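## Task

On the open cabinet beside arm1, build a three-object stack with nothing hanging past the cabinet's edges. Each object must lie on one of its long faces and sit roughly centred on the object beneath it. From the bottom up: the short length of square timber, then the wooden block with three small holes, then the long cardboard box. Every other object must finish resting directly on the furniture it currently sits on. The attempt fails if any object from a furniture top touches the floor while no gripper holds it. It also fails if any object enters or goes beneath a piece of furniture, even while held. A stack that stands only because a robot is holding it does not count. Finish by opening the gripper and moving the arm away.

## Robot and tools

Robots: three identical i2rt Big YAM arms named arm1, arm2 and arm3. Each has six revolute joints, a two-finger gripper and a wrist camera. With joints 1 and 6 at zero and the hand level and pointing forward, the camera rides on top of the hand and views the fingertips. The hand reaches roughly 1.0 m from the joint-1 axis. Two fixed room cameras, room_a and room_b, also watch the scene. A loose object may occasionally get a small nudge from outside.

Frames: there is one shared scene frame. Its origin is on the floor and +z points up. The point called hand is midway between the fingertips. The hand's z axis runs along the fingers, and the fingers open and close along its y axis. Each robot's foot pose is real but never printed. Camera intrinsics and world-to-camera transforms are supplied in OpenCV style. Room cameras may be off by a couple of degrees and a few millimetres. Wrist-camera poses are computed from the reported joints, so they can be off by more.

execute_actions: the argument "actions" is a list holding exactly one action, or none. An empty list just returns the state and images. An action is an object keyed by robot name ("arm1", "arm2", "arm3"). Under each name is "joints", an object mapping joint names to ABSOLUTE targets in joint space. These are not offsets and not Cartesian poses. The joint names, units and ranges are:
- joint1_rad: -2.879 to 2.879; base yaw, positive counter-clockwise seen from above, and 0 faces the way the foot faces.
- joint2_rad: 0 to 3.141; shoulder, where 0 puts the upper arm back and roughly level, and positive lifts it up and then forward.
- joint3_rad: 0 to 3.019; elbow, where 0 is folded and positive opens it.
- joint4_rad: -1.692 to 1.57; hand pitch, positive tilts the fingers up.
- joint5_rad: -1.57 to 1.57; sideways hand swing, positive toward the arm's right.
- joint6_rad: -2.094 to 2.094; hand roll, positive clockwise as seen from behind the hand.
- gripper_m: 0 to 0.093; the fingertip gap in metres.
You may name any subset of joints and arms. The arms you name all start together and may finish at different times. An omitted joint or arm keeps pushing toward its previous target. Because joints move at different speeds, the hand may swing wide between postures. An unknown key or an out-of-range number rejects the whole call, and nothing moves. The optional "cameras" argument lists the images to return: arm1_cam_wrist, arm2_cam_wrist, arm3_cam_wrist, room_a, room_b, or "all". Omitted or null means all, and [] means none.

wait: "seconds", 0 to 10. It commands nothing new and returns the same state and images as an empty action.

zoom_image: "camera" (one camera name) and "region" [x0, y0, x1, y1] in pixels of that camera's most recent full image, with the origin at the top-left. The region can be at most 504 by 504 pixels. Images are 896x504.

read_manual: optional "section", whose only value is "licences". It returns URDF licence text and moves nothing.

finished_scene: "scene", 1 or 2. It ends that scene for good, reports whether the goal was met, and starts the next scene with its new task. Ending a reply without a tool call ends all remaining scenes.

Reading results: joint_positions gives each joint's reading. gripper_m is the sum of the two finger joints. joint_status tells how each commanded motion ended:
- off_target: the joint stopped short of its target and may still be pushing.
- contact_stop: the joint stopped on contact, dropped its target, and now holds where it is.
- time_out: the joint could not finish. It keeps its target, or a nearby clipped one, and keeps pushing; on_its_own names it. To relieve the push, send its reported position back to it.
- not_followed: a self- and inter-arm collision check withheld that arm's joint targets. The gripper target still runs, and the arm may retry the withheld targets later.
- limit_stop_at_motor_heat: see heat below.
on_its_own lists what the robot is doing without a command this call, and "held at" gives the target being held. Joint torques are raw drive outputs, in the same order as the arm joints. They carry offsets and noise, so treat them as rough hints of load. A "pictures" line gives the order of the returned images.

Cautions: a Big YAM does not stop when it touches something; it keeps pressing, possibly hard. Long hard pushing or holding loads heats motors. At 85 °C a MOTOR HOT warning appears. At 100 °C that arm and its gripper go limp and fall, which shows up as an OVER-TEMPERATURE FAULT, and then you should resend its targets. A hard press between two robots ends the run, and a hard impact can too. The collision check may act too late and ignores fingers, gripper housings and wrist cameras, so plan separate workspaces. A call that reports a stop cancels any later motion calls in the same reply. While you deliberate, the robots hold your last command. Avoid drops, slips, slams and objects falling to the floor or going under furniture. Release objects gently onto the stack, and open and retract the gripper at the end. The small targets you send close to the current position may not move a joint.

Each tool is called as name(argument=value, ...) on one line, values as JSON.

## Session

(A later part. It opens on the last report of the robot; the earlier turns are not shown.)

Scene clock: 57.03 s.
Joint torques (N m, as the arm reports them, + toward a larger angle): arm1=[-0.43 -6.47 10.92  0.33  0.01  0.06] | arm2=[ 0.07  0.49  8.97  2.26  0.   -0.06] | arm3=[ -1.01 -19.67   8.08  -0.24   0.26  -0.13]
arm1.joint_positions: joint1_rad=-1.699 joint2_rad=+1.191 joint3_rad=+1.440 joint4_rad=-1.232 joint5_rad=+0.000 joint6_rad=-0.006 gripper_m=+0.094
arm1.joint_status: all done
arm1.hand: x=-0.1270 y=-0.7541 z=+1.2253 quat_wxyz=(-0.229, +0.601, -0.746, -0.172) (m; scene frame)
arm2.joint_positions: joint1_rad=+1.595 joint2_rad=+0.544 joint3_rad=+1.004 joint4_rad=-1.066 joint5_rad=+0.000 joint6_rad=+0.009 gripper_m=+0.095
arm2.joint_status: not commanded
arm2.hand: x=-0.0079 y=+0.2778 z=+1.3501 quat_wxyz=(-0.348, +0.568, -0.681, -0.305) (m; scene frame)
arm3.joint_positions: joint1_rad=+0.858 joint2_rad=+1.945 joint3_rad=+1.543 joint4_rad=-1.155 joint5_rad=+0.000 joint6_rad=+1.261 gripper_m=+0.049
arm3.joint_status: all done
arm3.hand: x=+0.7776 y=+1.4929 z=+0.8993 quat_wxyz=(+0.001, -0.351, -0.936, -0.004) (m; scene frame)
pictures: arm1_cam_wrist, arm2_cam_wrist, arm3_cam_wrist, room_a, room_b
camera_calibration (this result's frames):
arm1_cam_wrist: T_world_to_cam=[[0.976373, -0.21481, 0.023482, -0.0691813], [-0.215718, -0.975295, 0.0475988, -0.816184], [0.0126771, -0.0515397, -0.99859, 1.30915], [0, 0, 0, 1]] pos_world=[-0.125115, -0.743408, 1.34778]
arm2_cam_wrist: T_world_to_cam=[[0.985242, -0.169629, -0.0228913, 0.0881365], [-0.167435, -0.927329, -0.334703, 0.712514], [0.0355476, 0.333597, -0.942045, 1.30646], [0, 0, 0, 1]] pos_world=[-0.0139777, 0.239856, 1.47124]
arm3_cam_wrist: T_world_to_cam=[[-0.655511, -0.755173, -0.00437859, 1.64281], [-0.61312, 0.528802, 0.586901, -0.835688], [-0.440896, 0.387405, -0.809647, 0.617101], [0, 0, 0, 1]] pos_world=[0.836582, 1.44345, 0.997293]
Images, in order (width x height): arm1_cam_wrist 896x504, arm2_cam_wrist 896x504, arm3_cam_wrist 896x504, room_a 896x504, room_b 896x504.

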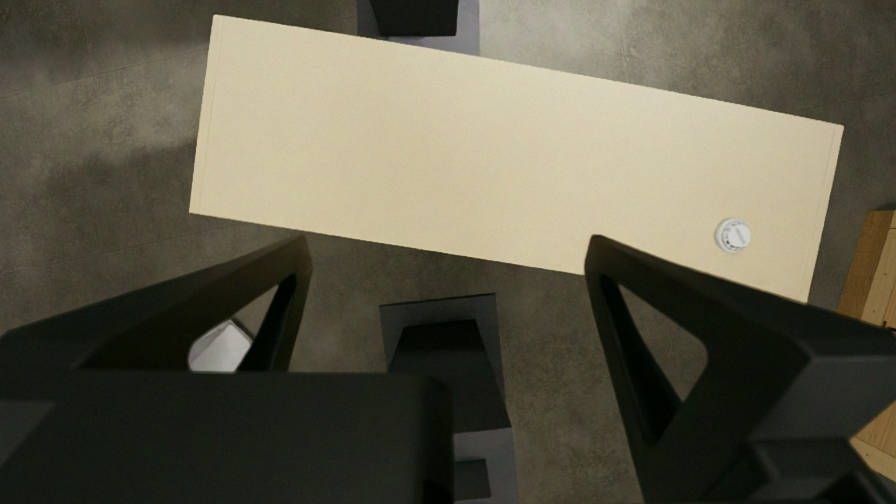

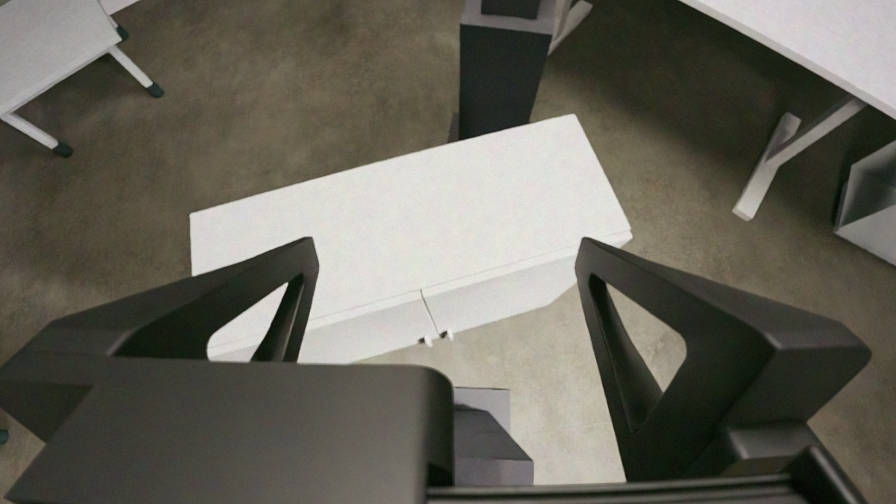

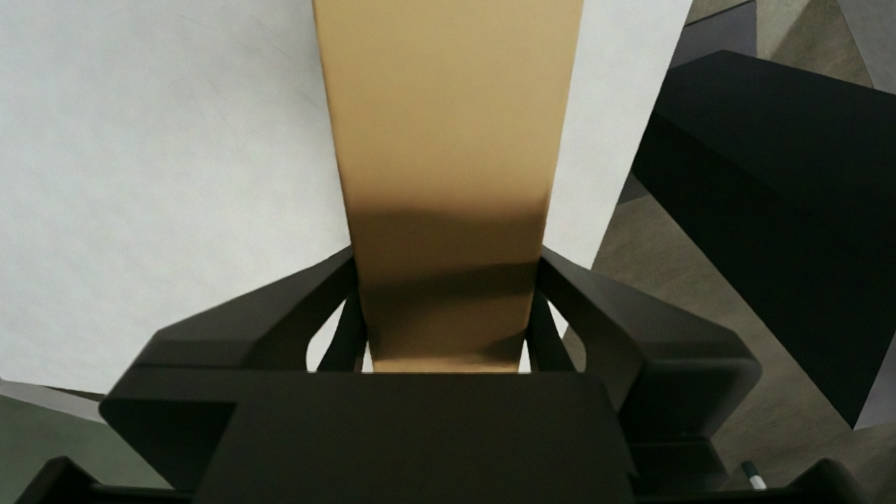

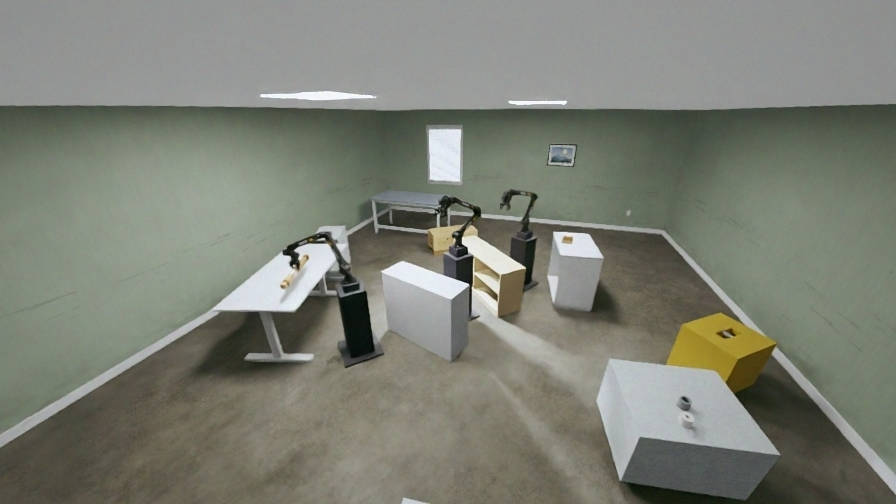

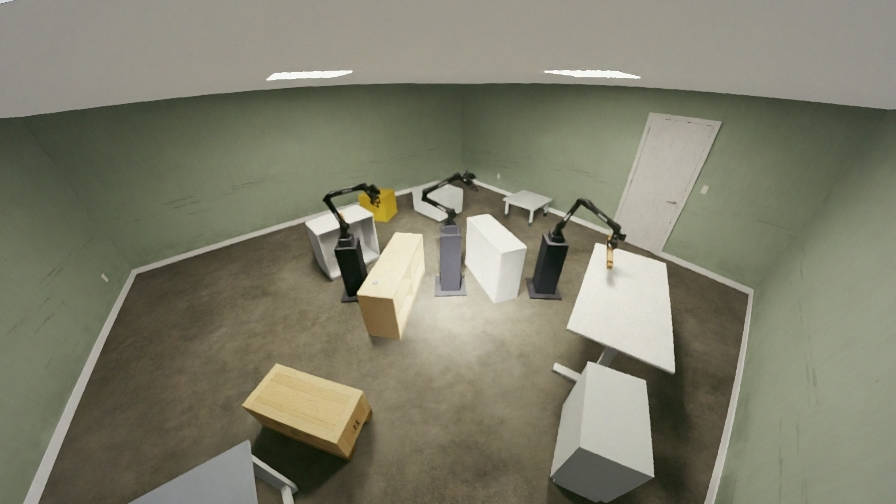

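execute_actions(actions=[{"arm3":{"joints":{"joint1_rad":-1.64,"joint2_rad":2.05,"joint3_rad":1.9,"joint4_rad":-1.29,"joint6_rad":1.07}},"arm1":{"joints":{"joint2_rad":0.5,"joint3_rad":1.0,"joint4_rad":-1.1}}}], cameras=["arm2_cam_wrist","room_b"])

execute_actions(actions=[{"arm3":{"joints":{"joint2_rad":2.2}}}], cameras=["arm2_cam_wrist","arm3_cam_wrist","room_b"])

Scene clock: 63.30 s.
Joint torques (N m, as the arm reports them, + toward a larger angle): arm1=[-0.36  2.63  9.9   2.78  0.01  0.06] | arm2=[ 0.08  0.49  8.98  2.25  0.   -0.06] | arm3=[ -1.32 -23.38   9.83   0.06   0.24  -0.14]
arm1.joint_positions: joint1_rad=-1.699 joint2_rad=+0.491 joint3_rad=+0.998 joint4_rad=-1.125 joint5_rad=+0.000 joint6_rad=-0.006 gripper_m=+0.094
arm1.joint_status: all done
arm1.hand: x=-0.1711 y=-0.9458 z=+1.2414 quat_wxyz=(-0.361, +0.560, -0.693, -0.277) (m; scene frame)
arm2.joint_positions: joint1_rad=+1.595 joint2_rad=+0.544 joint3_rad=+1.004 joint4_rad=-1.066 joint5_rad=+0.000 joint6_rad=+0.009 gripper_m=+0.095
arm2.joint_status: not commanded
arm2.hand: x=-0.0079 y=+0.2778 z=+1.3501 quat_wxyz=(-0.348, +0.568, -0.681, -0.305) (m; scene frame)
arm3.joint_positions: joint1_rad=-1.637 joint2_rad=+2.059 joint3_rad=+1.876 joint4_rad=-1.276 joint5_rad=+0.001 joint6_rad=+1.081 gripper_m=+0.049
arm3.joint_status: all done
arm3.hand: x=+0.0369 y=+0.5788 z=+0.9624 quat_wxyz=(-0.049, -0.997, -0.055, +0.029) (m; scene frame)
pictures: arm2_cam_wrist, room_b
camera_calibration (this result's frames):
arm2_cam_wrist: T_world_to_cam=[[0.985242, -0.169629, -0.0228913, 0.0881365], [-0.167435, -0.927329, -0.334703, 0.712514], [0.0355476, 0.333597, -0.942045, 1.30646], [0, 0, 0, 1]] pos_world=[-0.0139777, 0.239856, 1.47124]
Images, in order (width x height): arm2_cam_wrist 896x504, room_b 896x504.

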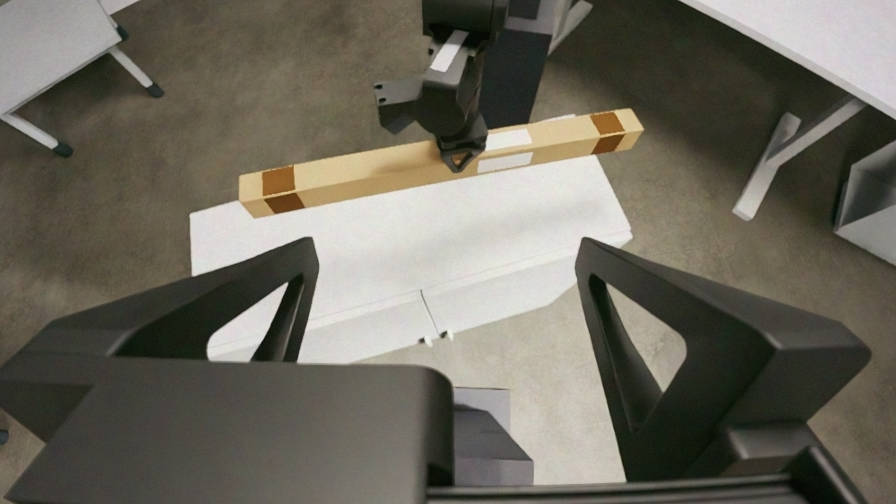

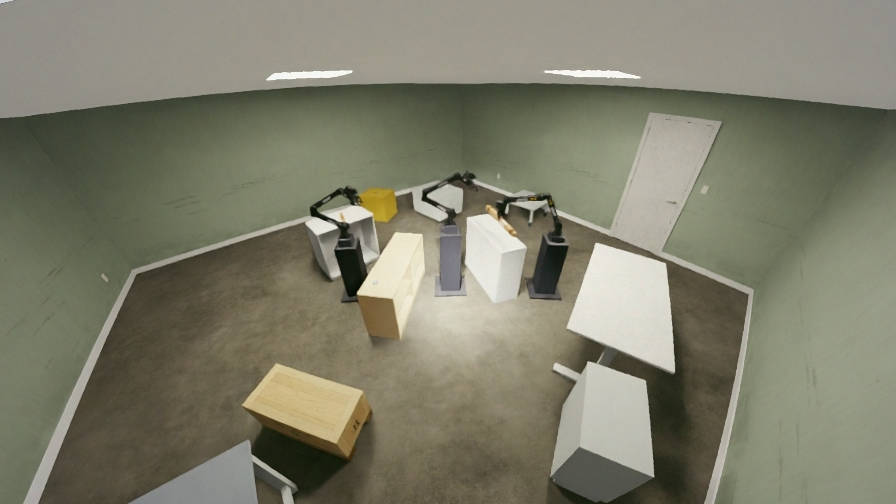

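Scene clock: 64.53 s.
Joint torques (N m, as the arm reports them, + toward a larger angle): arm1=[-0.36  2.67  9.9   2.77  0.01  0.06] | arm2=[ 0.07  0.48  8.97  2.26  0.   -0.06] | arm3=[ -1.41 -24.31   9.32  -0.22   0.24  -0.13]
arm1.joint_positions: joint1_rad=-1.699 joint2_rad=+0.491 joint3_rad=+0.998 joint4_rad=-1.125 joint5_rad=+0.000 joint6_rad=-0.006 gripper_m=+0.094
arm1.joint_status: not commanded
arm1.hand: x=-0.1711 y=-0.9458 z=+1.2414 quat_wxyz=(-0.361, +0.560, -0.693, -0.277) (m; scene frame)
arm2.joint_positions: joint1_rad=+1.595 joint2_rad=+0.544 joint3_rad=+1.004 joint4_rad=-1.066 joint5_rad=+0.000 joint6_rad=+0.009 gripper_m=+0.095
arm2.joint_status: not commanded
arm2.hand: x=-0.0079 y=+0.2778 z=+1.3501 quat_wxyz=(-0.348, +0.568, -0.681, -0.305) (m; scene frame)
arm3.joint_positions: joint1_rad=-1.637 joint2_rad=+2.208 joint3_rad=+1.876 joint4_rad=-1.276 joint5_rad=+0.001 joint6_rad=+1.081 gripper_m=+0.049
arm3.joint_status: all done
arm3.hand: x=+0.0392 y=+0.5873 z=+0.8673 quat_wxyz=(+0.019, -0.998, -0.055, -0.002) (m; scene frame)
pictures: arm2_cam_wrist, arm3_cam_wrist, room_b
camera_calibration (this result's frames):
arm2_cam_wrist: T_world_to_cam=[[0.985242, -0.169629, -0.0228913, 0.0881365], [-0.167435, -0.927329, -0.334703, 0.712514], [0.0355476, 0.333597, -0.942045, 1.30646], [0, 0, 0, 1]] pos_world=[-0.0139777, 0.239856, 1.47124]
arm3_cam_wrist: T_world_to_cam=[[-0.111237, 0.993023, 0.0391347, -0.611073], [0.806176, 0.0671393, 0.587854, -0.576073], [0.581125, 0.0969404, -0.80802, 0.745578], [0, 0, 0, 1]] pos_world=[-0.0368314, 0.573211, 0.965002]
Images, in order (width x height): arm2_cam_wrist 896x504, arm3_cam_wrist 896x504, room_b 896x504.

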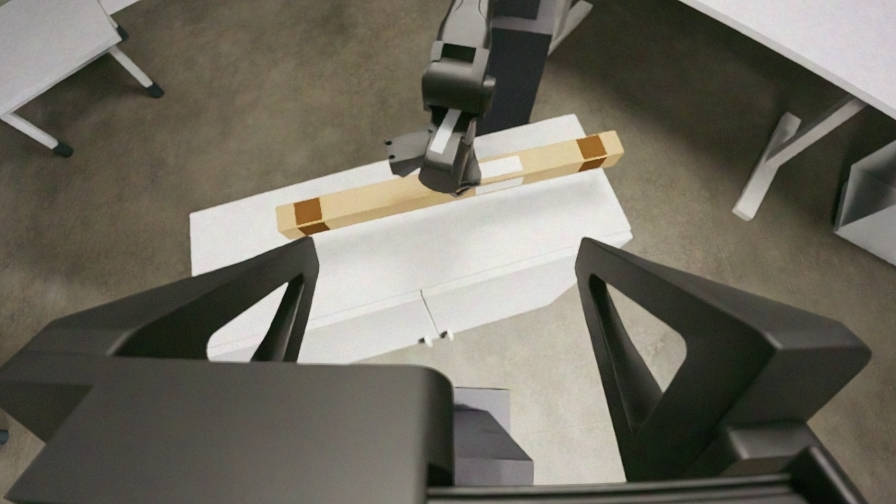

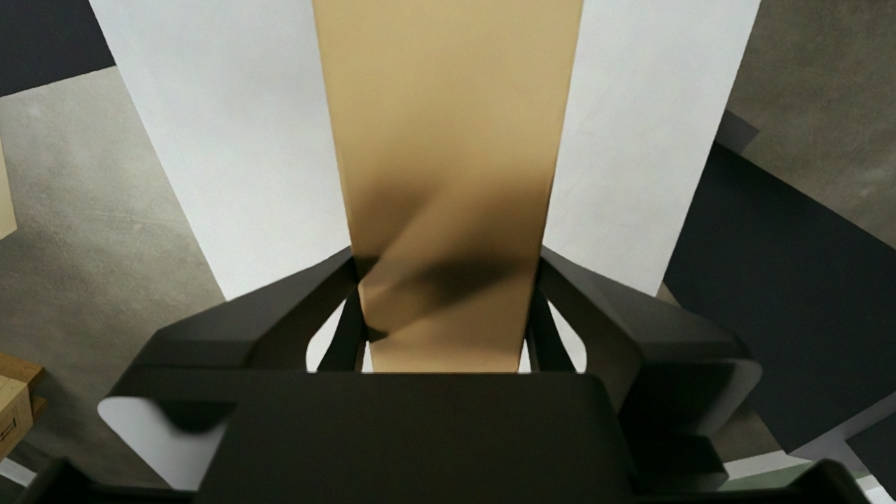

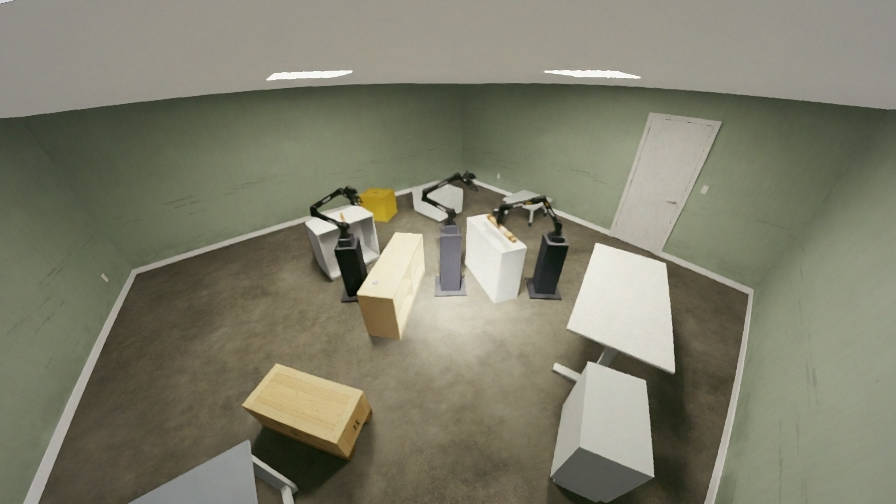

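execute_actions(actions=[{"arm3":{"joints":{"joint2_rad":2.3,"joint4_rad":-1.115}}}], cameras=["arm2_cam_wrist"])

Scene clock: 68.30 s.
Joint torques (N m, as the arm reports them, + toward a larger angle): arm1=[-0.25  2.6   9.89  2.73  0.01  0.06] | arm2=[ 0.07  0.47  8.98  2.26  0.   -0.06] | arm3=[ -1.4  -25.54   9.08   1.22   0.24  -0.13]
arm1.joint_positions: joint1_rad=-1.699 joint2_rad=+0.491 joint3_rad=+0.998 joint4_rad=-1.125 joint5_rad=+0.000 joint6_rad=-0.006 gripper_m=+0.094
arm1.joint_status: not commanded
arm1.hand: x=-0.1711 y=-0.9458 z=+1.2414 quat_wxyz=(-0.361, +0.560, -0.693, -0.277) (m; scene frame)
arm2.joint_positions: joint1_rad=+1.595 joint2_rad=+0.544 joint3_rad=+1.004 joint4_rad=-1.066 joint5_rad=+0.000 joint6_rad=+0.009 gripper_m=+0.095
arm2.joint_status: not commanded
arm2.hand: x=-0.0079 y=+0.2778 z=+1.3501 quat_wxyz=(-0.348, +0.568, -0.681, -0.305) (m; scene frame)
arm3.joint_positions: joint1_rad=-1.637 joint2_rad=+2.310 joint3_rad=+1.876 joint4_rad=-1.131 joint5_rad=+0.001 joint6_rad=+1.081 gripper_m=+0.049
arm3.joint_status: all done
arm3.hand: x=+0.0305 y=+0.5673 z=+0.8015 quat_wxyz=(-0.002, -0.998, -0.055, +0.007) (m; scene frame)
pictures: arm2_cam_wrist
camera_calibration (this result's frames):
arm2_cam_wrist: T_world_to_cam=[[0.985242, -0.169629, -0.0228913, 0.0881365], [-0.167435, -0.927329, -0.334703, 0.712514], [0.0355476, 0.333597, -0.942045, 1.30646], [0, 0, 0, 1]] pos_world=[-0.0139777, 0.239856, 1.47124]
Images, in order (width x height): arm2_cam_wrist 896x504.

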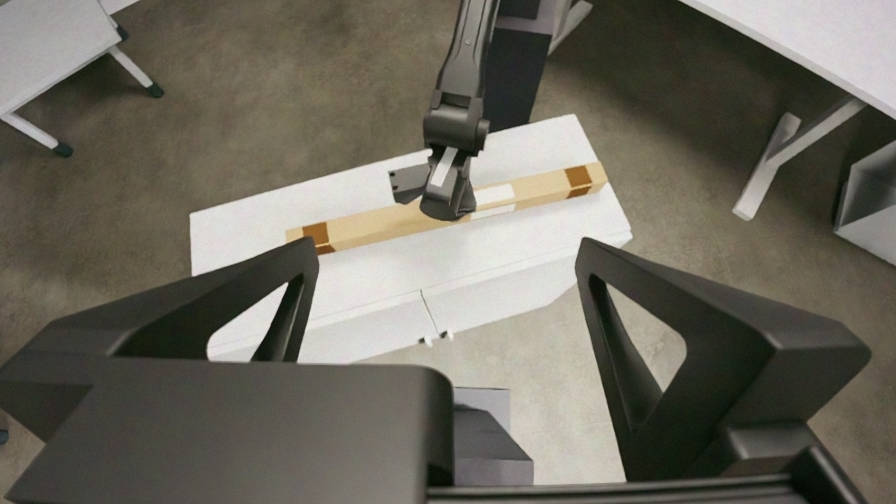

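execute_actions(actions=[{"arm3":{"joints":{"joint2_rad":2.345}}}], cameras=["arm3_cam_wrist"])

Scene clock: 70.53 s.
Joint torques (N m, as the arm reports them, + toward a larger angle): arm1=[-0.36  2.7   9.85  2.74  0.02  0.06] | arm2=[ 0.1   0.52  8.98  2.27  0.   -0.06] | arm3=[ -1.47 -22.8    9.02   1.19   0.42  -0.12]
arm1.joint_positions: joint1_rad=-1.699 joint2_rad=+0.491 joint3_rad=+0.998 joint4_rad=-1.125 joint5_rad=+0.000 joint6_rad=-0.006 gripper_m=+0.094
arm1.joint_status: not commanded
arm1.hand: x=-0.1711 y=-0.9458 z=+1.2414 quat_wxyz=(-0.361, +0.560, -0.693, -0.277) (m; scene frame)
arm2.joint_positions: joint1_rad=+1.595 joint2_rad=+0.544 joint3_rad=+1.004 joint4_rad=-1.066 joint5_rad=+0.000 joint6_rad=+0.009 gripper_m=+0.095
arm2.joint_status: not commanded
arm2.hand: x=-0.0079 y=+0.2778 z=+1.3501 quat_wxyz=(-0.348, +0.568, -0.681, -0.305) (m; scene frame)
arm3.joint_positions: joint1_rad=-1.637 joint2_rad=+2.326 joint3_rad=+1.876 joint4_rad=-1.131 joint5_rad=-0.004 joint6_rad=+1.080 gripper_m=+0.049
arm3.joint_status: all done
arm3.hand: x=+0.0323 y=+0.5696 z=+0.7911 quat_wxyz=(+0.005, -0.998, -0.055, +0.001) (m; scene frame)
pictures: arm3_cam_wrist
camera_calibration (this result's frames):
arm3_cam_wrist: T_world_to_cam=[[-0.111659, 0.993677, 0.0117392, -0.569959], [0.809353, 0.0840795, 0.581274, -0.529], [0.576611, 0.0744057, -0.813624, 0.707148], [0, 0, 0, 1]] pos_world=[-0.0432431, 0.558218, 0.889536]
Images, in order (width x height): arm3_cam_wrist 896x504.

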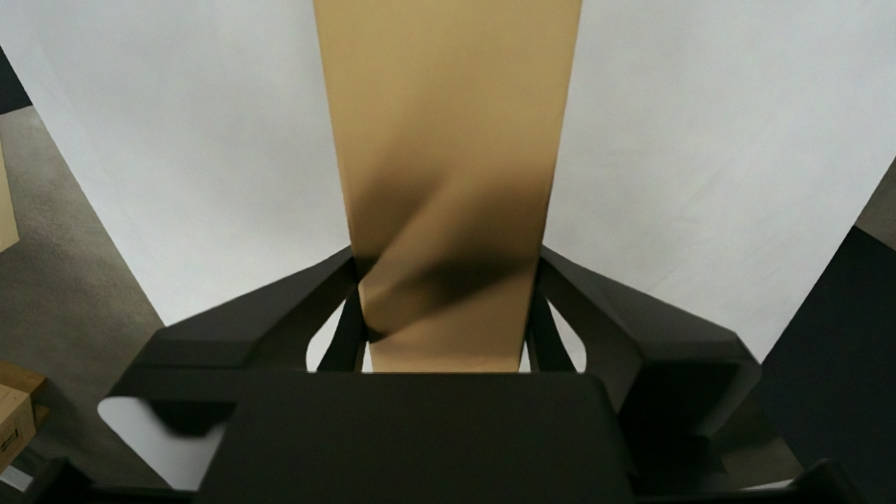

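execute_actions(actions=[{"arm3":{"joints":{"joint2_rad":2.326,"gripper_m":0.09}}}], cameras=[])

execute_actions(actions=[{"arm3":{"joints":{"joint2_rad":0.6}}}], cameras=["arm2_cam_wrist","room_b"])

Scene clock: 73.03 s.
Joint torques (N m, as the arm reports them, + toward a larger angle): arm1=[-0.41  2.57  9.88  2.78  0.01  0.05] | arm2=[ 0.08  0.49  8.97  2.26  0.   -0.06] | arm3=[ -1.46 -24.69   9.05   1.17   0.41  -0.12]
arm1.joint_positions: joint1_rad=-1.699 joint2_rad=+0.491 joint3_rad=+0.998 joint4_rad=-1.125 joint5_rad=+0.000 joint6_rad=-0.006 gripper_m=+0.094
arm1.joint_status: not commanded
arm1.hand: x=-0.1711 y=-0.9458 z=+1.2414 quat_wxyz=(-0.361, +0.560, -0.693, -0.277) (m; scene frame)
arm2.joint_positions: joint1_rad=+1.595 joint2_rad=+0.544 joint3_rad=+1.004 joint4_rad=-1.066 joint5_rad=+0.000 joint6_rad=+0.009 gripper_m=+0.095
arm2.joint_status: not commanded
arm2.hand: x=-0.0079 y=+0.2778 z=+1.3501 quat_wxyz=(-0.348, +0.568, -0.681, -0.305) (m; scene frame)
arm3.joint_positions: joint1_rad=-1.637 joint2_rad=+2.326 joint3_rad=+1.876 joint4_rad=-1.130 joint5_rad=-0.004 joint6_rad=+1.080 gripper_m=+0.090
arm3.joint_status: all done
arm3.hand: x=+0.0322 y=+0.5696 z=+0.7911 quat_wxyz=(+0.004, -0.998, -0.055, +0.002) (m; scene frame)
pictures: none
No camera images: the call's "cameras" was empty. Leave "cameras" out to get every camera's image.

Scene clock: 75.23 s.
Joint torques (N m, as the arm reports them, + toward a larger angle): arm1=[-0.37  2.61  9.85  2.75  0.01  0.06] | arm2=[ 0.12  0.46  8.97  2.26  0.   -0.06] | arm3=[-1.09 10.09  2.9   2.44  0.29 -0.21]
arm1.joint_positions: joint1_rad=-1.699 joint2_rad=+0.491 joint3_rad=+0.998 joint4_rad=-1.125 joint5_rad=+0.000 joint6_rad=-0.006 gripper_m=+0.094
arm1.joint_status: not commanded
arm1.hand: x=-0.1711 y=-0.9458 z=+1.2414 quat_wxyz=(-0.361, +0.560, -0.693, -0.277) (m; scene frame)
arm2.joint_positions: joint1_rad=+1.595 joint2_rad=+0.544 joint3_rad=+1.004 joint4_rad=-1.066 joint5_rad=+0.000 joint6_rad=+0.009 gripper_m=+0.095
arm2.joint_status: not commanded
arm2.hand: x=-0.0079 y=+0.2778 z=+1.3501 quat_wxyz=(-0.348, +0.568, -0.681, -0.305) (m; scene frame)
arm3.joint_positions: joint1_rad=-1.637 joint2_rad=+0.602 joint3_rad=+1.905 joint4_rad=-1.122 joint5_rad=-0.004 joint6_rad=+1.080 gripper_m=+0.090
arm3.joint_status: all done
arm3.hand: x=+0.2570 y=+1.1078 z=+1.6552 quat_wxyz=(-0.696, -0.638, -0.041, +0.327) (m; scene frame)
pictures: arm2_cam_wrist, room_b
camera_calibration (this result's frames):
arm2_cam_wrist: T_world_to_cam=[[0.985242, -0.169629, -0.0228913, 0.0881365], [-0.167435, -0.927329, -0.334703, 0.712514], [0.0355476, 0.333597, -0.942045, 1.30646], [0, 0, 0, 1]] pos_world=[-0.0139777, 0.239856, 1.47124]
Images, in order (width x height): arm2_cam_wrist 896x504, room_b 896x504.

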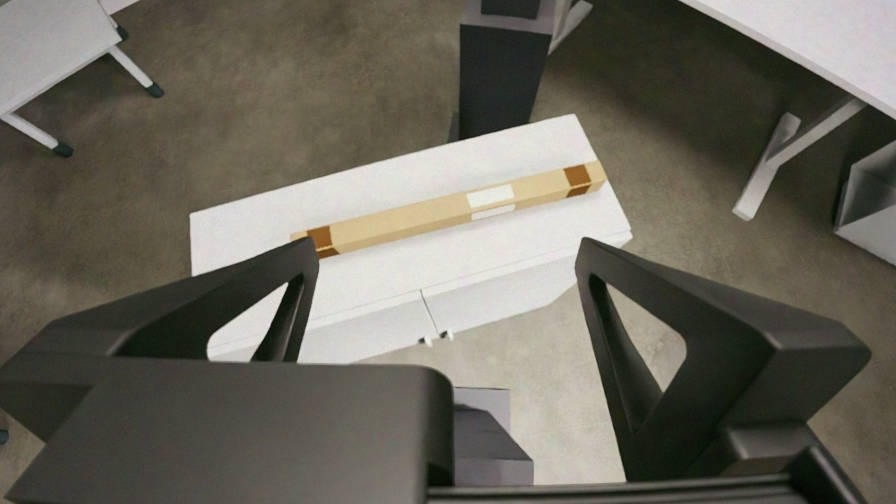

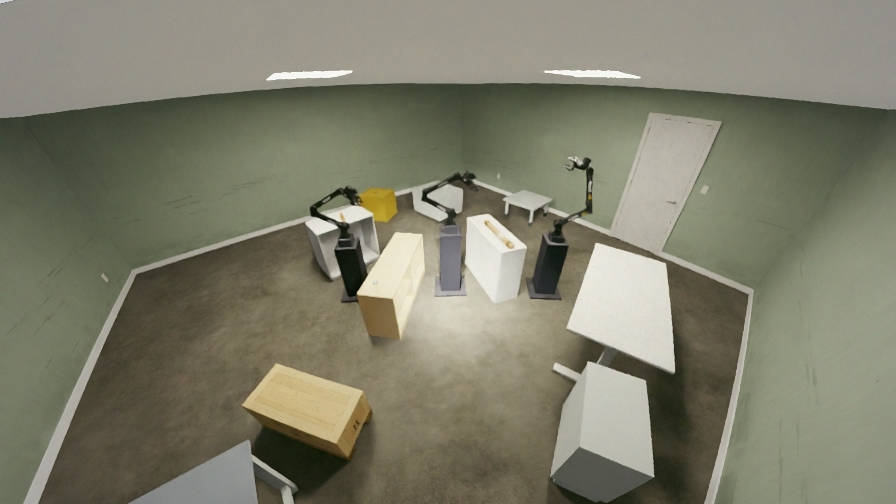

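zoom_image(camera="arm2_cam_wrist", region=[270, 140, 630, 280])

Region (270, 140, 630, 280) of arm2_cam_wrist's 896x504 image, scaled by 1.400, with more detail than that image has.

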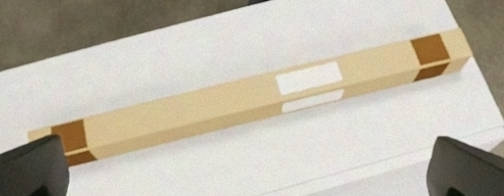

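execute_actions(actions=[{"arm2":{"joints":{"joint1_rad":1.604,"joint2_rad":2.04,"joint3_rad":1.45,"joint4_rad":-0.935,"joint6_rad":1.335,"gripper_m":0.093}},"arm3":{"joints":{"joint3_rad":1.0}}}], cameras=["arm2_cam_wrist"])

Scene clock: 82.97 s.
Joint torques (N m, as the arm reports them, + toward a larger angle): arm1=[-0.37  2.69  9.89  2.76  0.01  0.06] | arm2=[  0.7  -17.92   8.54   0.14   0.1    0.16] | arm3=[-1.18  1.73  8.23  2.22  0.37 -0.19]
arm1.joint_positions: joint1_rad=-1.699 joint2_rad=+0.491 joint3_rad=+0.998 joint4_rad=-1.125 joint5_rad=+0.000 joint6_rad=-0.006 gripper_m=+0.094
arm1.joint_status: not commanded
arm1.hand: x=-0.1711 y=-0.9458 z=+1.2414 quat_wxyz=(-0.361, +0.560, -0.693, -0.277) (m; scene frame)
arm2.joint_positions: joint1_rad=+1.595 joint2_rad=+2.024 joint3_rad=+1.432 joint4_rad=-0.931 joint5_rad=+0.000 joint6_rad=+1.324 gripper_m=+0.093
arm2.joint_status: all done
arm2.hand: x=+0.0356 y=+0.5734 z=+0.9179 quat_wxyz=(+0.002, +0.041, -0.999, -0.023) (m; scene frame)
arm3.joint_positions: joint1_rad=-1.637 joint2_rad=+0.604 joint3_rad=+1.002 joint4_rad=-1.120 joint5_rad=-0.004 joint6_rad=+1.080 gripper_m=+0.090
arm3.joint_status: all done
arm3.hand: x=+0.1805 y=+0.9285 z=+1.2296 quat_wxyz=(-0.373, -0.909, -0.053, +0.177) (m; scene frame)
pictures: arm2_cam_wrist
camera_calibration (this result's frames):
arm2_cam_wrist: T_world_to_cam=[[0.0787246, -0.995788, -0.0469864, 0.613669], [-0.808217, -0.0913459, 0.581756, -0.448492], [-0.583598, -0.00782334, -0.812005, 0.897537], [0, 0, 0, 1]] pos_world=[0.113012, 0.577138, 1.01855]
Images, in order (width x height): arm2_cam_wrist 896x504.

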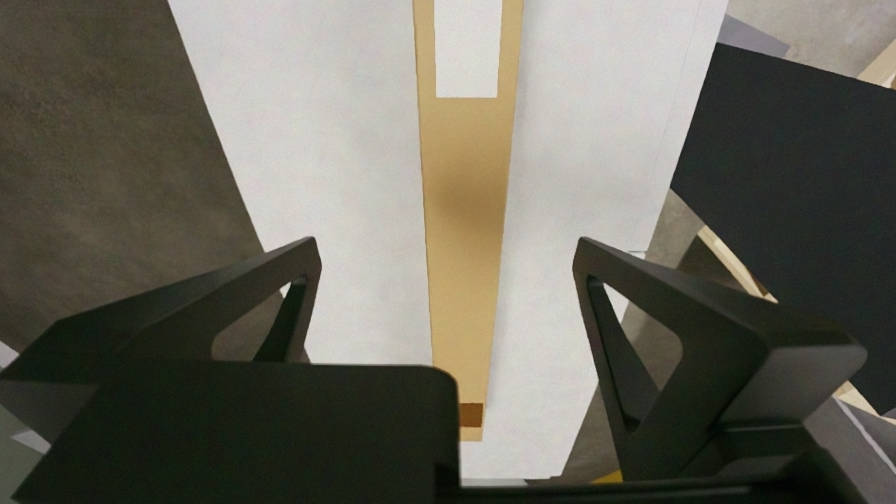

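execute_actions(actions=[{"arm2":{"joints":{"joint2_rad":2.225,"joint4_rad":-0.775}}}], cameras=["arm2_cam_wrist"])

Scene clock: 86.27 s.
Joint torques (N m, as the arm reports them, + toward a larger angle): arm1=[-0.41  2.74  9.88  2.77  0.01  0.06] | arm2=[  0.72 -20.76   7.29   0.57   0.09   0.15] | arm3=[-1.13  1.7   8.26  2.22  0.37 -0.19]
arm1.joint_positions: joint1_rad=-1.699 joint2_rad=+0.491 joint3_rad=+0.998 joint4_rad=-1.125 joint5_rad=+0.000 joint6_rad=-0.006 gripper_m=+0.094
arm1.joint_status: not commanded
arm1.hand: x=-0.1711 y=-0.9458 z=+1.2414 quat_wxyz=(-0.361, +0.560, -0.693, -0.277) (m; scene frame)
arm2.joint_positions: joint1_rad=+1.595 joint2_rad=+2.230 joint3_rad=+1.433 joint4_rad=-0.785 joint5_rad=+0.000 joint6_rad=+1.325 gripper_m=+0.093
arm2.joint_status: all done
arm2.hand: x=+0.0332 y=+0.5680 z=+0.8048 quat_wxyz=(+0.008, +0.041, -0.999, +0.005) (m; scene frame)
arm3.joint_positions: joint1_rad=-1.637 joint2_rad=+0.604 joint3_rad=+1.002 joint4_rad=-1.120 joint5_rad=-0.004 joint6_rad=+1.080 gripper_m=+0.090
arm3.joint_status: not commanded
arm3.hand: x=+0.1805 y=+0.9285 z=+1.2296 quat_wxyz=(-0.373, -0.909, -0.053, +0.177) (m; scene frame)
pictures: arm2_cam_wrist
camera_calibration (this result's frames):
arm2_cam_wrist: T_world_to_cam=[[0.0785118, -0.99687, 0.00928091, 0.558417], [-0.802641, -0.0576876, 0.593666, -0.414022], [-0.591272, -0.054059, -0.804658, 0.824943], [0, 0, 0, 1]] pos_world=[0.111613, 0.577381, 0.904405]
Images, in order (width x height): arm2_cam_wrist 896x504.

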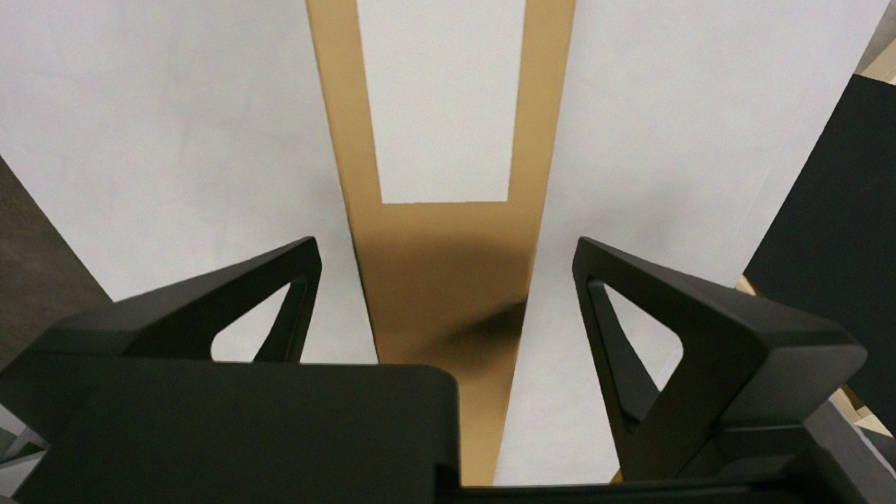

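execute_actions(actions=[{"arm2":{"joints":{"gripper_m":0.03}}}], cameras=[])

execute_actions(actions=[{"arm2":{"joints":{"joint2_rad":1.95,"joint4_rad":-1.05}}}], cameras=["arm2_cam_wrist","room_b"])

Scene clock: 88.37 s.
Joint torques (N m, as the arm reports them, + toward a larger angle): arm1=[-0.2   2.65  9.87  2.73  0.01  0.07] | arm2=[  0.73 -20.46   7.31   0.57   0.09   0.13] | arm3=[-1.16  1.68  8.25  2.22  0.37 -0.18]
arm1.joint_positions: joint1_rad=-1.699 joint2_rad=+0.491 joint3_rad=+0.998 joint4_rad=-1.125 joint5_rad=+0.000 joint6_rad=-0.006 gripper_m=+0.094
arm1.joint_status: not commanded
arm1.hand: x=-0.1711 y=-0.9458 z=+1.2414 quat_wxyz=(-0.361, +0.560, -0.693, -0.277) (m; scene frame)
arm2.joint_positions: joint1_rad=+1.595 joint2_rad=+2.230 joint3_rad=+1.433 joint4_rad=-0.785 joint5_rad=+0.000 joint6_rad=+1.327 gripper_m=+0.050
arm2.joint_status: gripper_m off_target (ended at +0.050, target +0.030)
arm2.hand: x=+0.0332 y=+0.5680 z=+0.8048 quat_wxyz=(+0.008, +0.040, -0.999, +0.005) (m; scene frame)
arm3.joint_positions: joint1_rad=-1.637 joint2_rad=+0.604 joint3_rad=+1.002 joint4_rad=-1.120 joint5_rad=-0.004 joint6_rad=+1.080 gripper_m=+0.090
arm3.joint_status: not commanded
arm3.hand: x=+0.1805 y=+0.9285 z=+1.2296 quat_wxyz=(-0.373, -0.909, -0.053, +0.177) (m; scene frame)
pictures: none
No camera images: the call's "cameras" was empty. Leave "cameras" out to get every camera's image.

Scene clock: 89.60 s.
Joint torques (N m, as the arm reports them, + toward a larger angle): arm1=[-0.33  2.6   9.87  2.76  0.01  0.06] | arm2=[  0.71 -16.4    8.79  -0.07   0.09   0.12] | arm3=[-1.17  1.66  8.26  2.22  0.37 -0.19]
arm1.joint_positions: joint1_rad=-1.699 joint2_rad=+0.491 joint3_rad=+0.998 joint4_rad=-1.125 joint5_rad=+0.000 joint6_rad=-0.006 gripper_m=+0.094
arm1.joint_status: not commanded
arm1.hand: x=-0.1711 y=-0.9458 z=+1.2414 quat_wxyz=(-0.361, +0.560, -0.693, -0.277) (m; scene frame)
arm2.joint_positions: joint1_rad=+1.595 joint2_rad=+1.923 joint3_rad=+1.435 joint4_rad=-1.040 joint5_rad=+0.000 joint6_rad=+1.327 gripper_m=+0.050
arm2.joint_status: all done
arm2.hand: x=+0.0341 y=+0.5603 z=+0.9731 quat_wxyz=(+0.002, +0.040, -0.999, -0.021) (m; scene frame)
arm3.joint_positions: joint1_rad=-1.637 joint2_rad=+0.604 joint3_rad=+1.002 joint4_rad=-1.120 joint5_rad=-0.004 joint6_rad=+1.080 gripper_m=+0.090
arm3.joint_status: not commanded
arm3.hand: x=+0.1805 y=+0.9285 z=+1.2296 quat_wxyz=(-0.373, -0.909, -0.053, +0.177) (m; scene frame)
pictures: arm2_cam_wrist, room_b
camera_calibration (this result's frames):
arm2_cam_wrist: T_world_to_cam=[[0.0760883, -0.996209, -0.0421708, 0.598933], [-0.807909, -0.086383, 0.582942, -0.486984], [-0.584374, -0.0102848, -0.811419, 0.942294], [0, 0, 0, 1]] pos_world=[0.111642, 0.564286, 1.07374]
Images, in order (width x height): arm2_cam_wrist 896x504, room_b 896x504.

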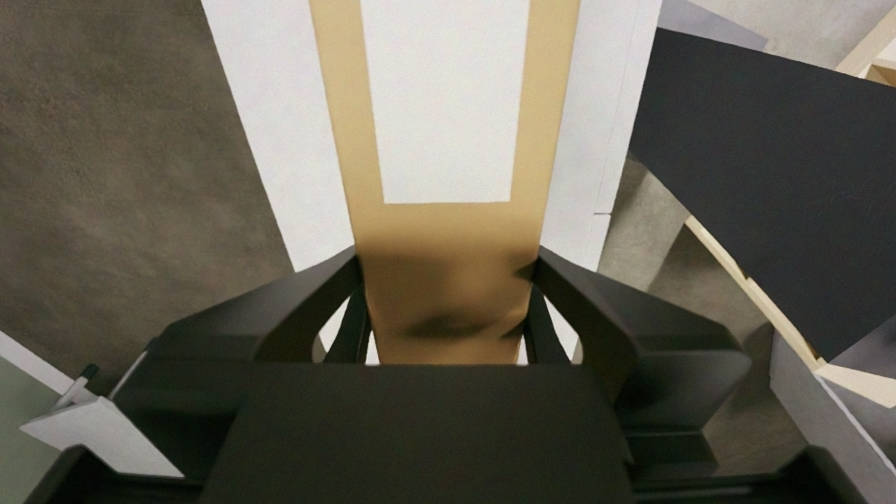

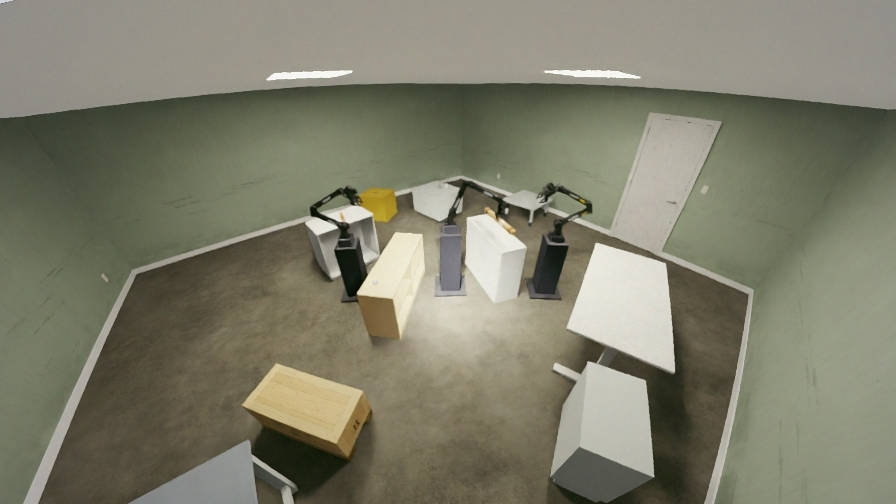

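execute_actions(actions=[{"arm2":{"joints":{"joint1_rad":-1.498,"joint2_rad":2.1,"joint3_rad":1.69,"joint4_rad":-1.1,"joint6_rad":1.836}},"arm1":{"joints":{"joint2_rad":0.3}}}], cameras=["room_b"])

execute_actions(actions=[{"arm2":{"joints":{"joint2_rad":2.53,"joint4_rad":-0.68}}}], cameras=["arm2_cam_wrist","arm1_cam_wrist","room_b"])

Scene clock: 98.67 s.
Joint torques (N m, as the arm reports them, + toward a larger angle): arm1=[-0.35  5.04  9.65  2.91  0.01  0.06] | arm2=[ -0.34 -20.54   9.13  -0.03   0.     0.14] | arm3=[-1.16  1.71  8.26  2.22  0.37 -0.18]
arm1.joint_positions: joint1_rad=-1.699 joint2_rad=+0.291 joint3_rad=+0.991 joint4_rad=-1.125 joint5_rad=+0.000 joint6_rad=-0.006 gripper_m=+0.094
arm1.joint_status: all done
arm1.hand: x=-0.1849 y=-1.0035 z=+1.2790 quat_wxyz=(-0.426, +0.530, -0.655, -0.330) (m; scene frame)
arm2.joint_positions: joint1_rad=-1.502 joint2_rad=+2.096 joint3_rad=+1.675 joint4_rad=-1.092 joint5_rad=+0.003 joint6_rad=+1.826 gripper_m=+0.050
arm2.joint_status: all done
arm2.hand: x=-0.1350 y=-0.6246 z=+0.9609 quat_wxyz=(-0.030, -0.982, +0.186, +0.006) (m; scene frame)
arm3.joint_positions: joint1_rad=-1.637 joint2_rad=+0.604 joint3_rad=+1.002 joint4_rad=-1.120 joint5_rad=-0.004 joint6_rad=+1.080 gripper_m=+0.090
arm3.joint_status: not commanded
arm3.hand: x=+0.1805 y=+0.9285 z=+1.2296 quat_wxyz=(-0.373, -0.909, -0.053, +0.177) (m; scene frame)
pictures: room_b
Images, in order (width x height): room_b 896x504.

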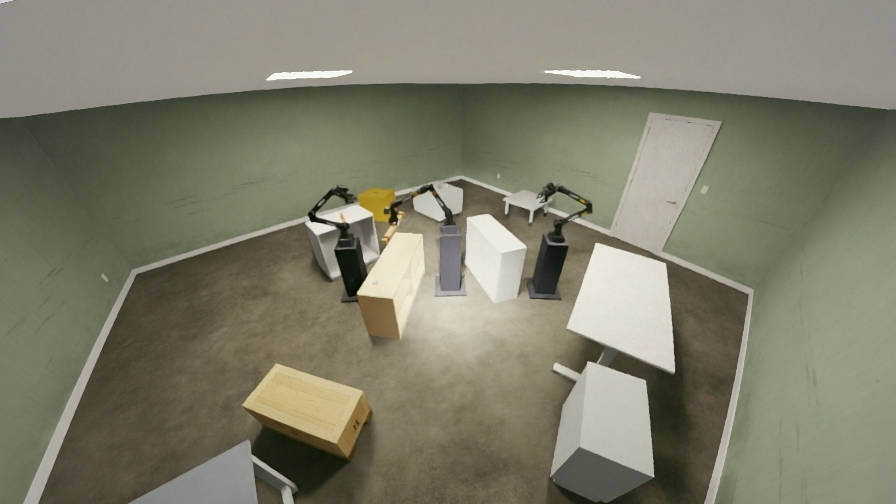

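Scene clock: 100.03 s.
Joint torques (N m, as the arm reports them, + toward a larger angle): arm1=[-0.25  5.04  9.64  2.91  0.01  0.06] | arm2=[ -0.33 -23.39   7.44   0.54   0.01   0.14] | arm3=[-1.16  1.7   8.26  2.22  0.37 -0.18]
arm1.joint_positions: joint1_rad=-1.699 joint2_rad=+0.291 joint3_rad=+0.991 joint4_rad=-1.125 joint5_rad=+0.000 joint6_rad=-0.006 gripper_m=+0.094
arm1.joint_status: not commanded
arm1.hand: x=-0.1849 y=-1.0035 z=+1.2790 quat_wxyz=(-0.426, +0.530, -0.655, -0.330) (m; scene frame)
arm2.joint_positions: joint1_rad=-1.502 joint2_rad=+2.548 joint3_rad=+1.664 joint4_rad=-0.690 joint5_rad=+0.003 joint6_rad=+1.827 gripper_m=+0.050
arm2.joint_status: all done
arm2.hand: x=-0.1365 y=-0.6071 z=+0.6833 quat_wxyz=(-0.001, -0.982, +0.187, +0.008) (m; scene frame)
arm3.joint_positions: joint1_rad=-1.637 joint2_rad=+0.604 joint3_rad=+1.002 joint4_rad=-1.120 joint5_rad=-0.004 joint6_rad=+1.080 gripper_m=+0.090
arm3.joint_status: not commanded
arm3.hand: x=+0.1805 y=+0.9285 z=+1.2296 quat_wxyz=(-0.373, -0.909, -0.053, +0.177) (m; scene frame)
pictures: arm1_cam_wrist, arm2_cam_wrist, room_b
camera_calibration (this result's frames):
arm1_cam_wrist: T_world_to_cam=[[0.975048, -0.220389, 0.0266691, -0.077393], [-0.179737, -0.854229, -0.48784, -0.261456], [0.130296, 0.470873, -0.872526, 1.73536], [0, 0, 0, 1]] pos_world=[-0.197641, -1.05753, 1.38866]
arm2_cam_wrist: T_world_to_cam=[[0.369764, 0.929114, -0.00459514, 0.62002], [0.764975, -0.301626, 0.569065, -0.463232], [0.52734, -0.213935, -0.82228, 0.63097], [0, 0, 0, 1]] pos_world=[-0.207636, -0.580806, 0.785292]
Images, in order (width x height): arm1_cam_wrist 896x504, arm2_cam_wrist 896x504, room_b 896x504.

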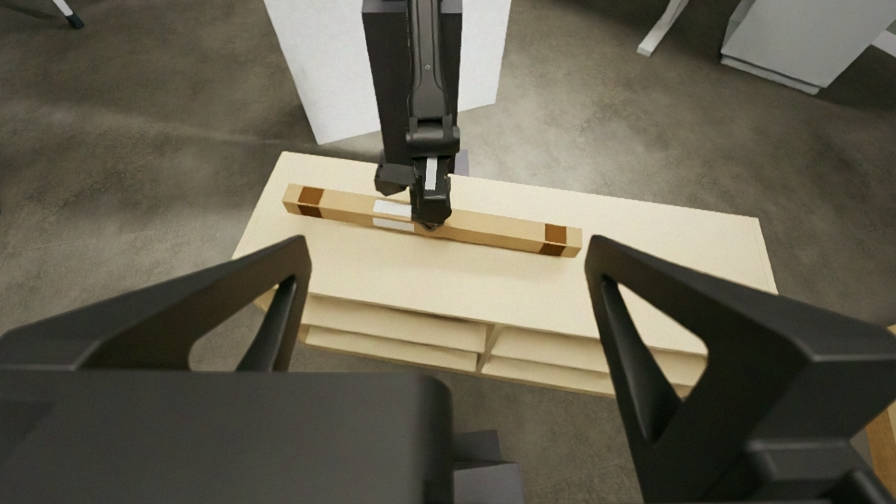

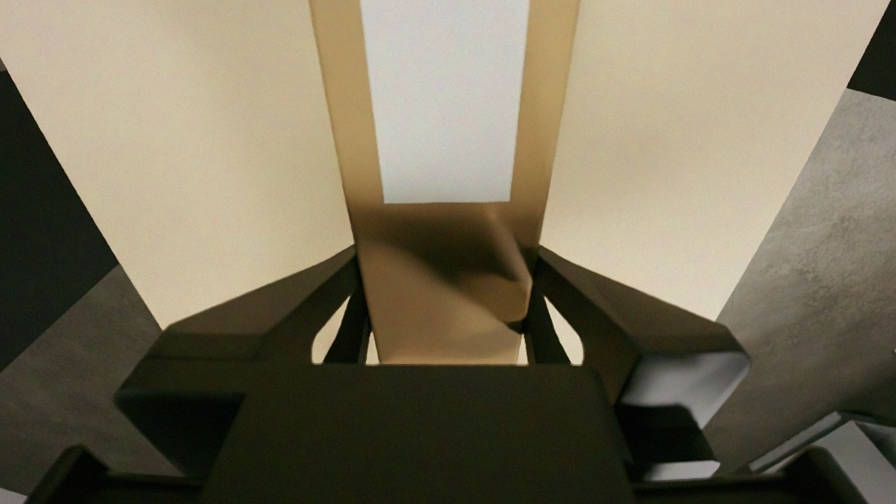

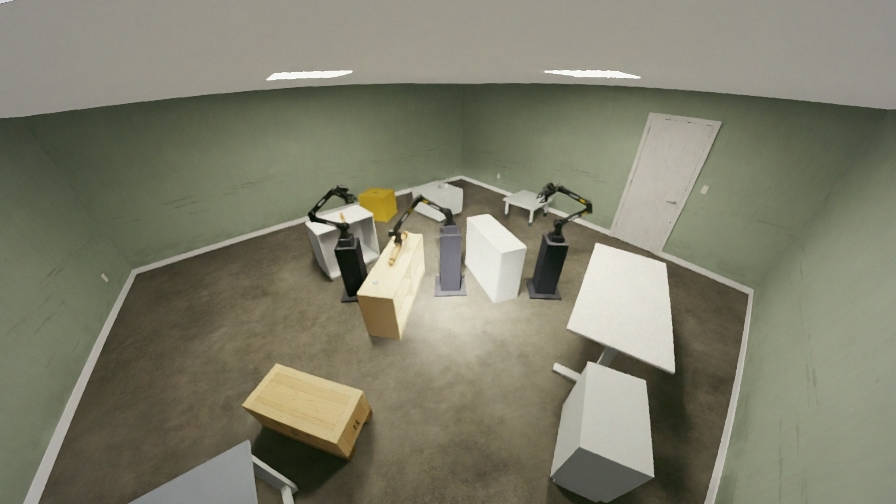

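execute_actions(actions=[{"arm2":{"joints":{"joint2_rad":2.6,"joint4_rad":-0.625}}}], cameras=[])

Scene clock: 101.80 s.
Joint torques (N m, as the arm reports them, + toward a larger angle): arm1=[-0.44  5.15  9.64  2.9   0.01  0.06] | arm2=[ -0.34 -19.54   7.13   0.65   0.01   0.14] | arm3=[-1.14  1.71  8.25  2.22  0.37 -0.19]
arm1.joint_positions: joint1_rad=-1.699 joint2_rad=+0.291 joint3_rad=+0.991 joint4_rad=-1.125 joint5_rad=+0.000 joint6_rad=-0.006 gripper_m=+0.094
arm1.joint_status: not commanded
arm1.hand: x=-0.1849 y=-1.0035 z=+1.2790 quat_wxyz=(-0.426, +0.530, -0.655, -0.330) (m; scene frame)
arm2.joint_positions: joint1_rad=-1.502 joint2_rad=+2.568 joint3_rad=+1.664 joint4_rad=-0.636 joint5_rad=+0.003 joint6_rad=+1.827 gripper_m=+0.050
arm2.joint_status: all done
arm2.hand: x=-0.1372 y=-0.6123 z=+0.6713 quat_wxyz=(-0.017, -0.982, +0.187, +0.006) (m; scene frame)
arm3.joint_positions: joint1_rad=-1.637 joint2_rad=+0.604 joint3_rad=+1.002 joint4_rad=-1.120 joint5_rad=-0.004 joint6_rad=+1.080 gripper_m=+0.090
arm3.joint_status: not commanded
arm3.hand: x=+0.1805 y=+0.9285 z=+1.2296 quat_wxyz=(-0.373, -0.909, -0.053, +0.177) (m; scene frame)
pictures: none
No camera images: the call's "cameras" was empty. Leave "cameras" out to get every camera's image.


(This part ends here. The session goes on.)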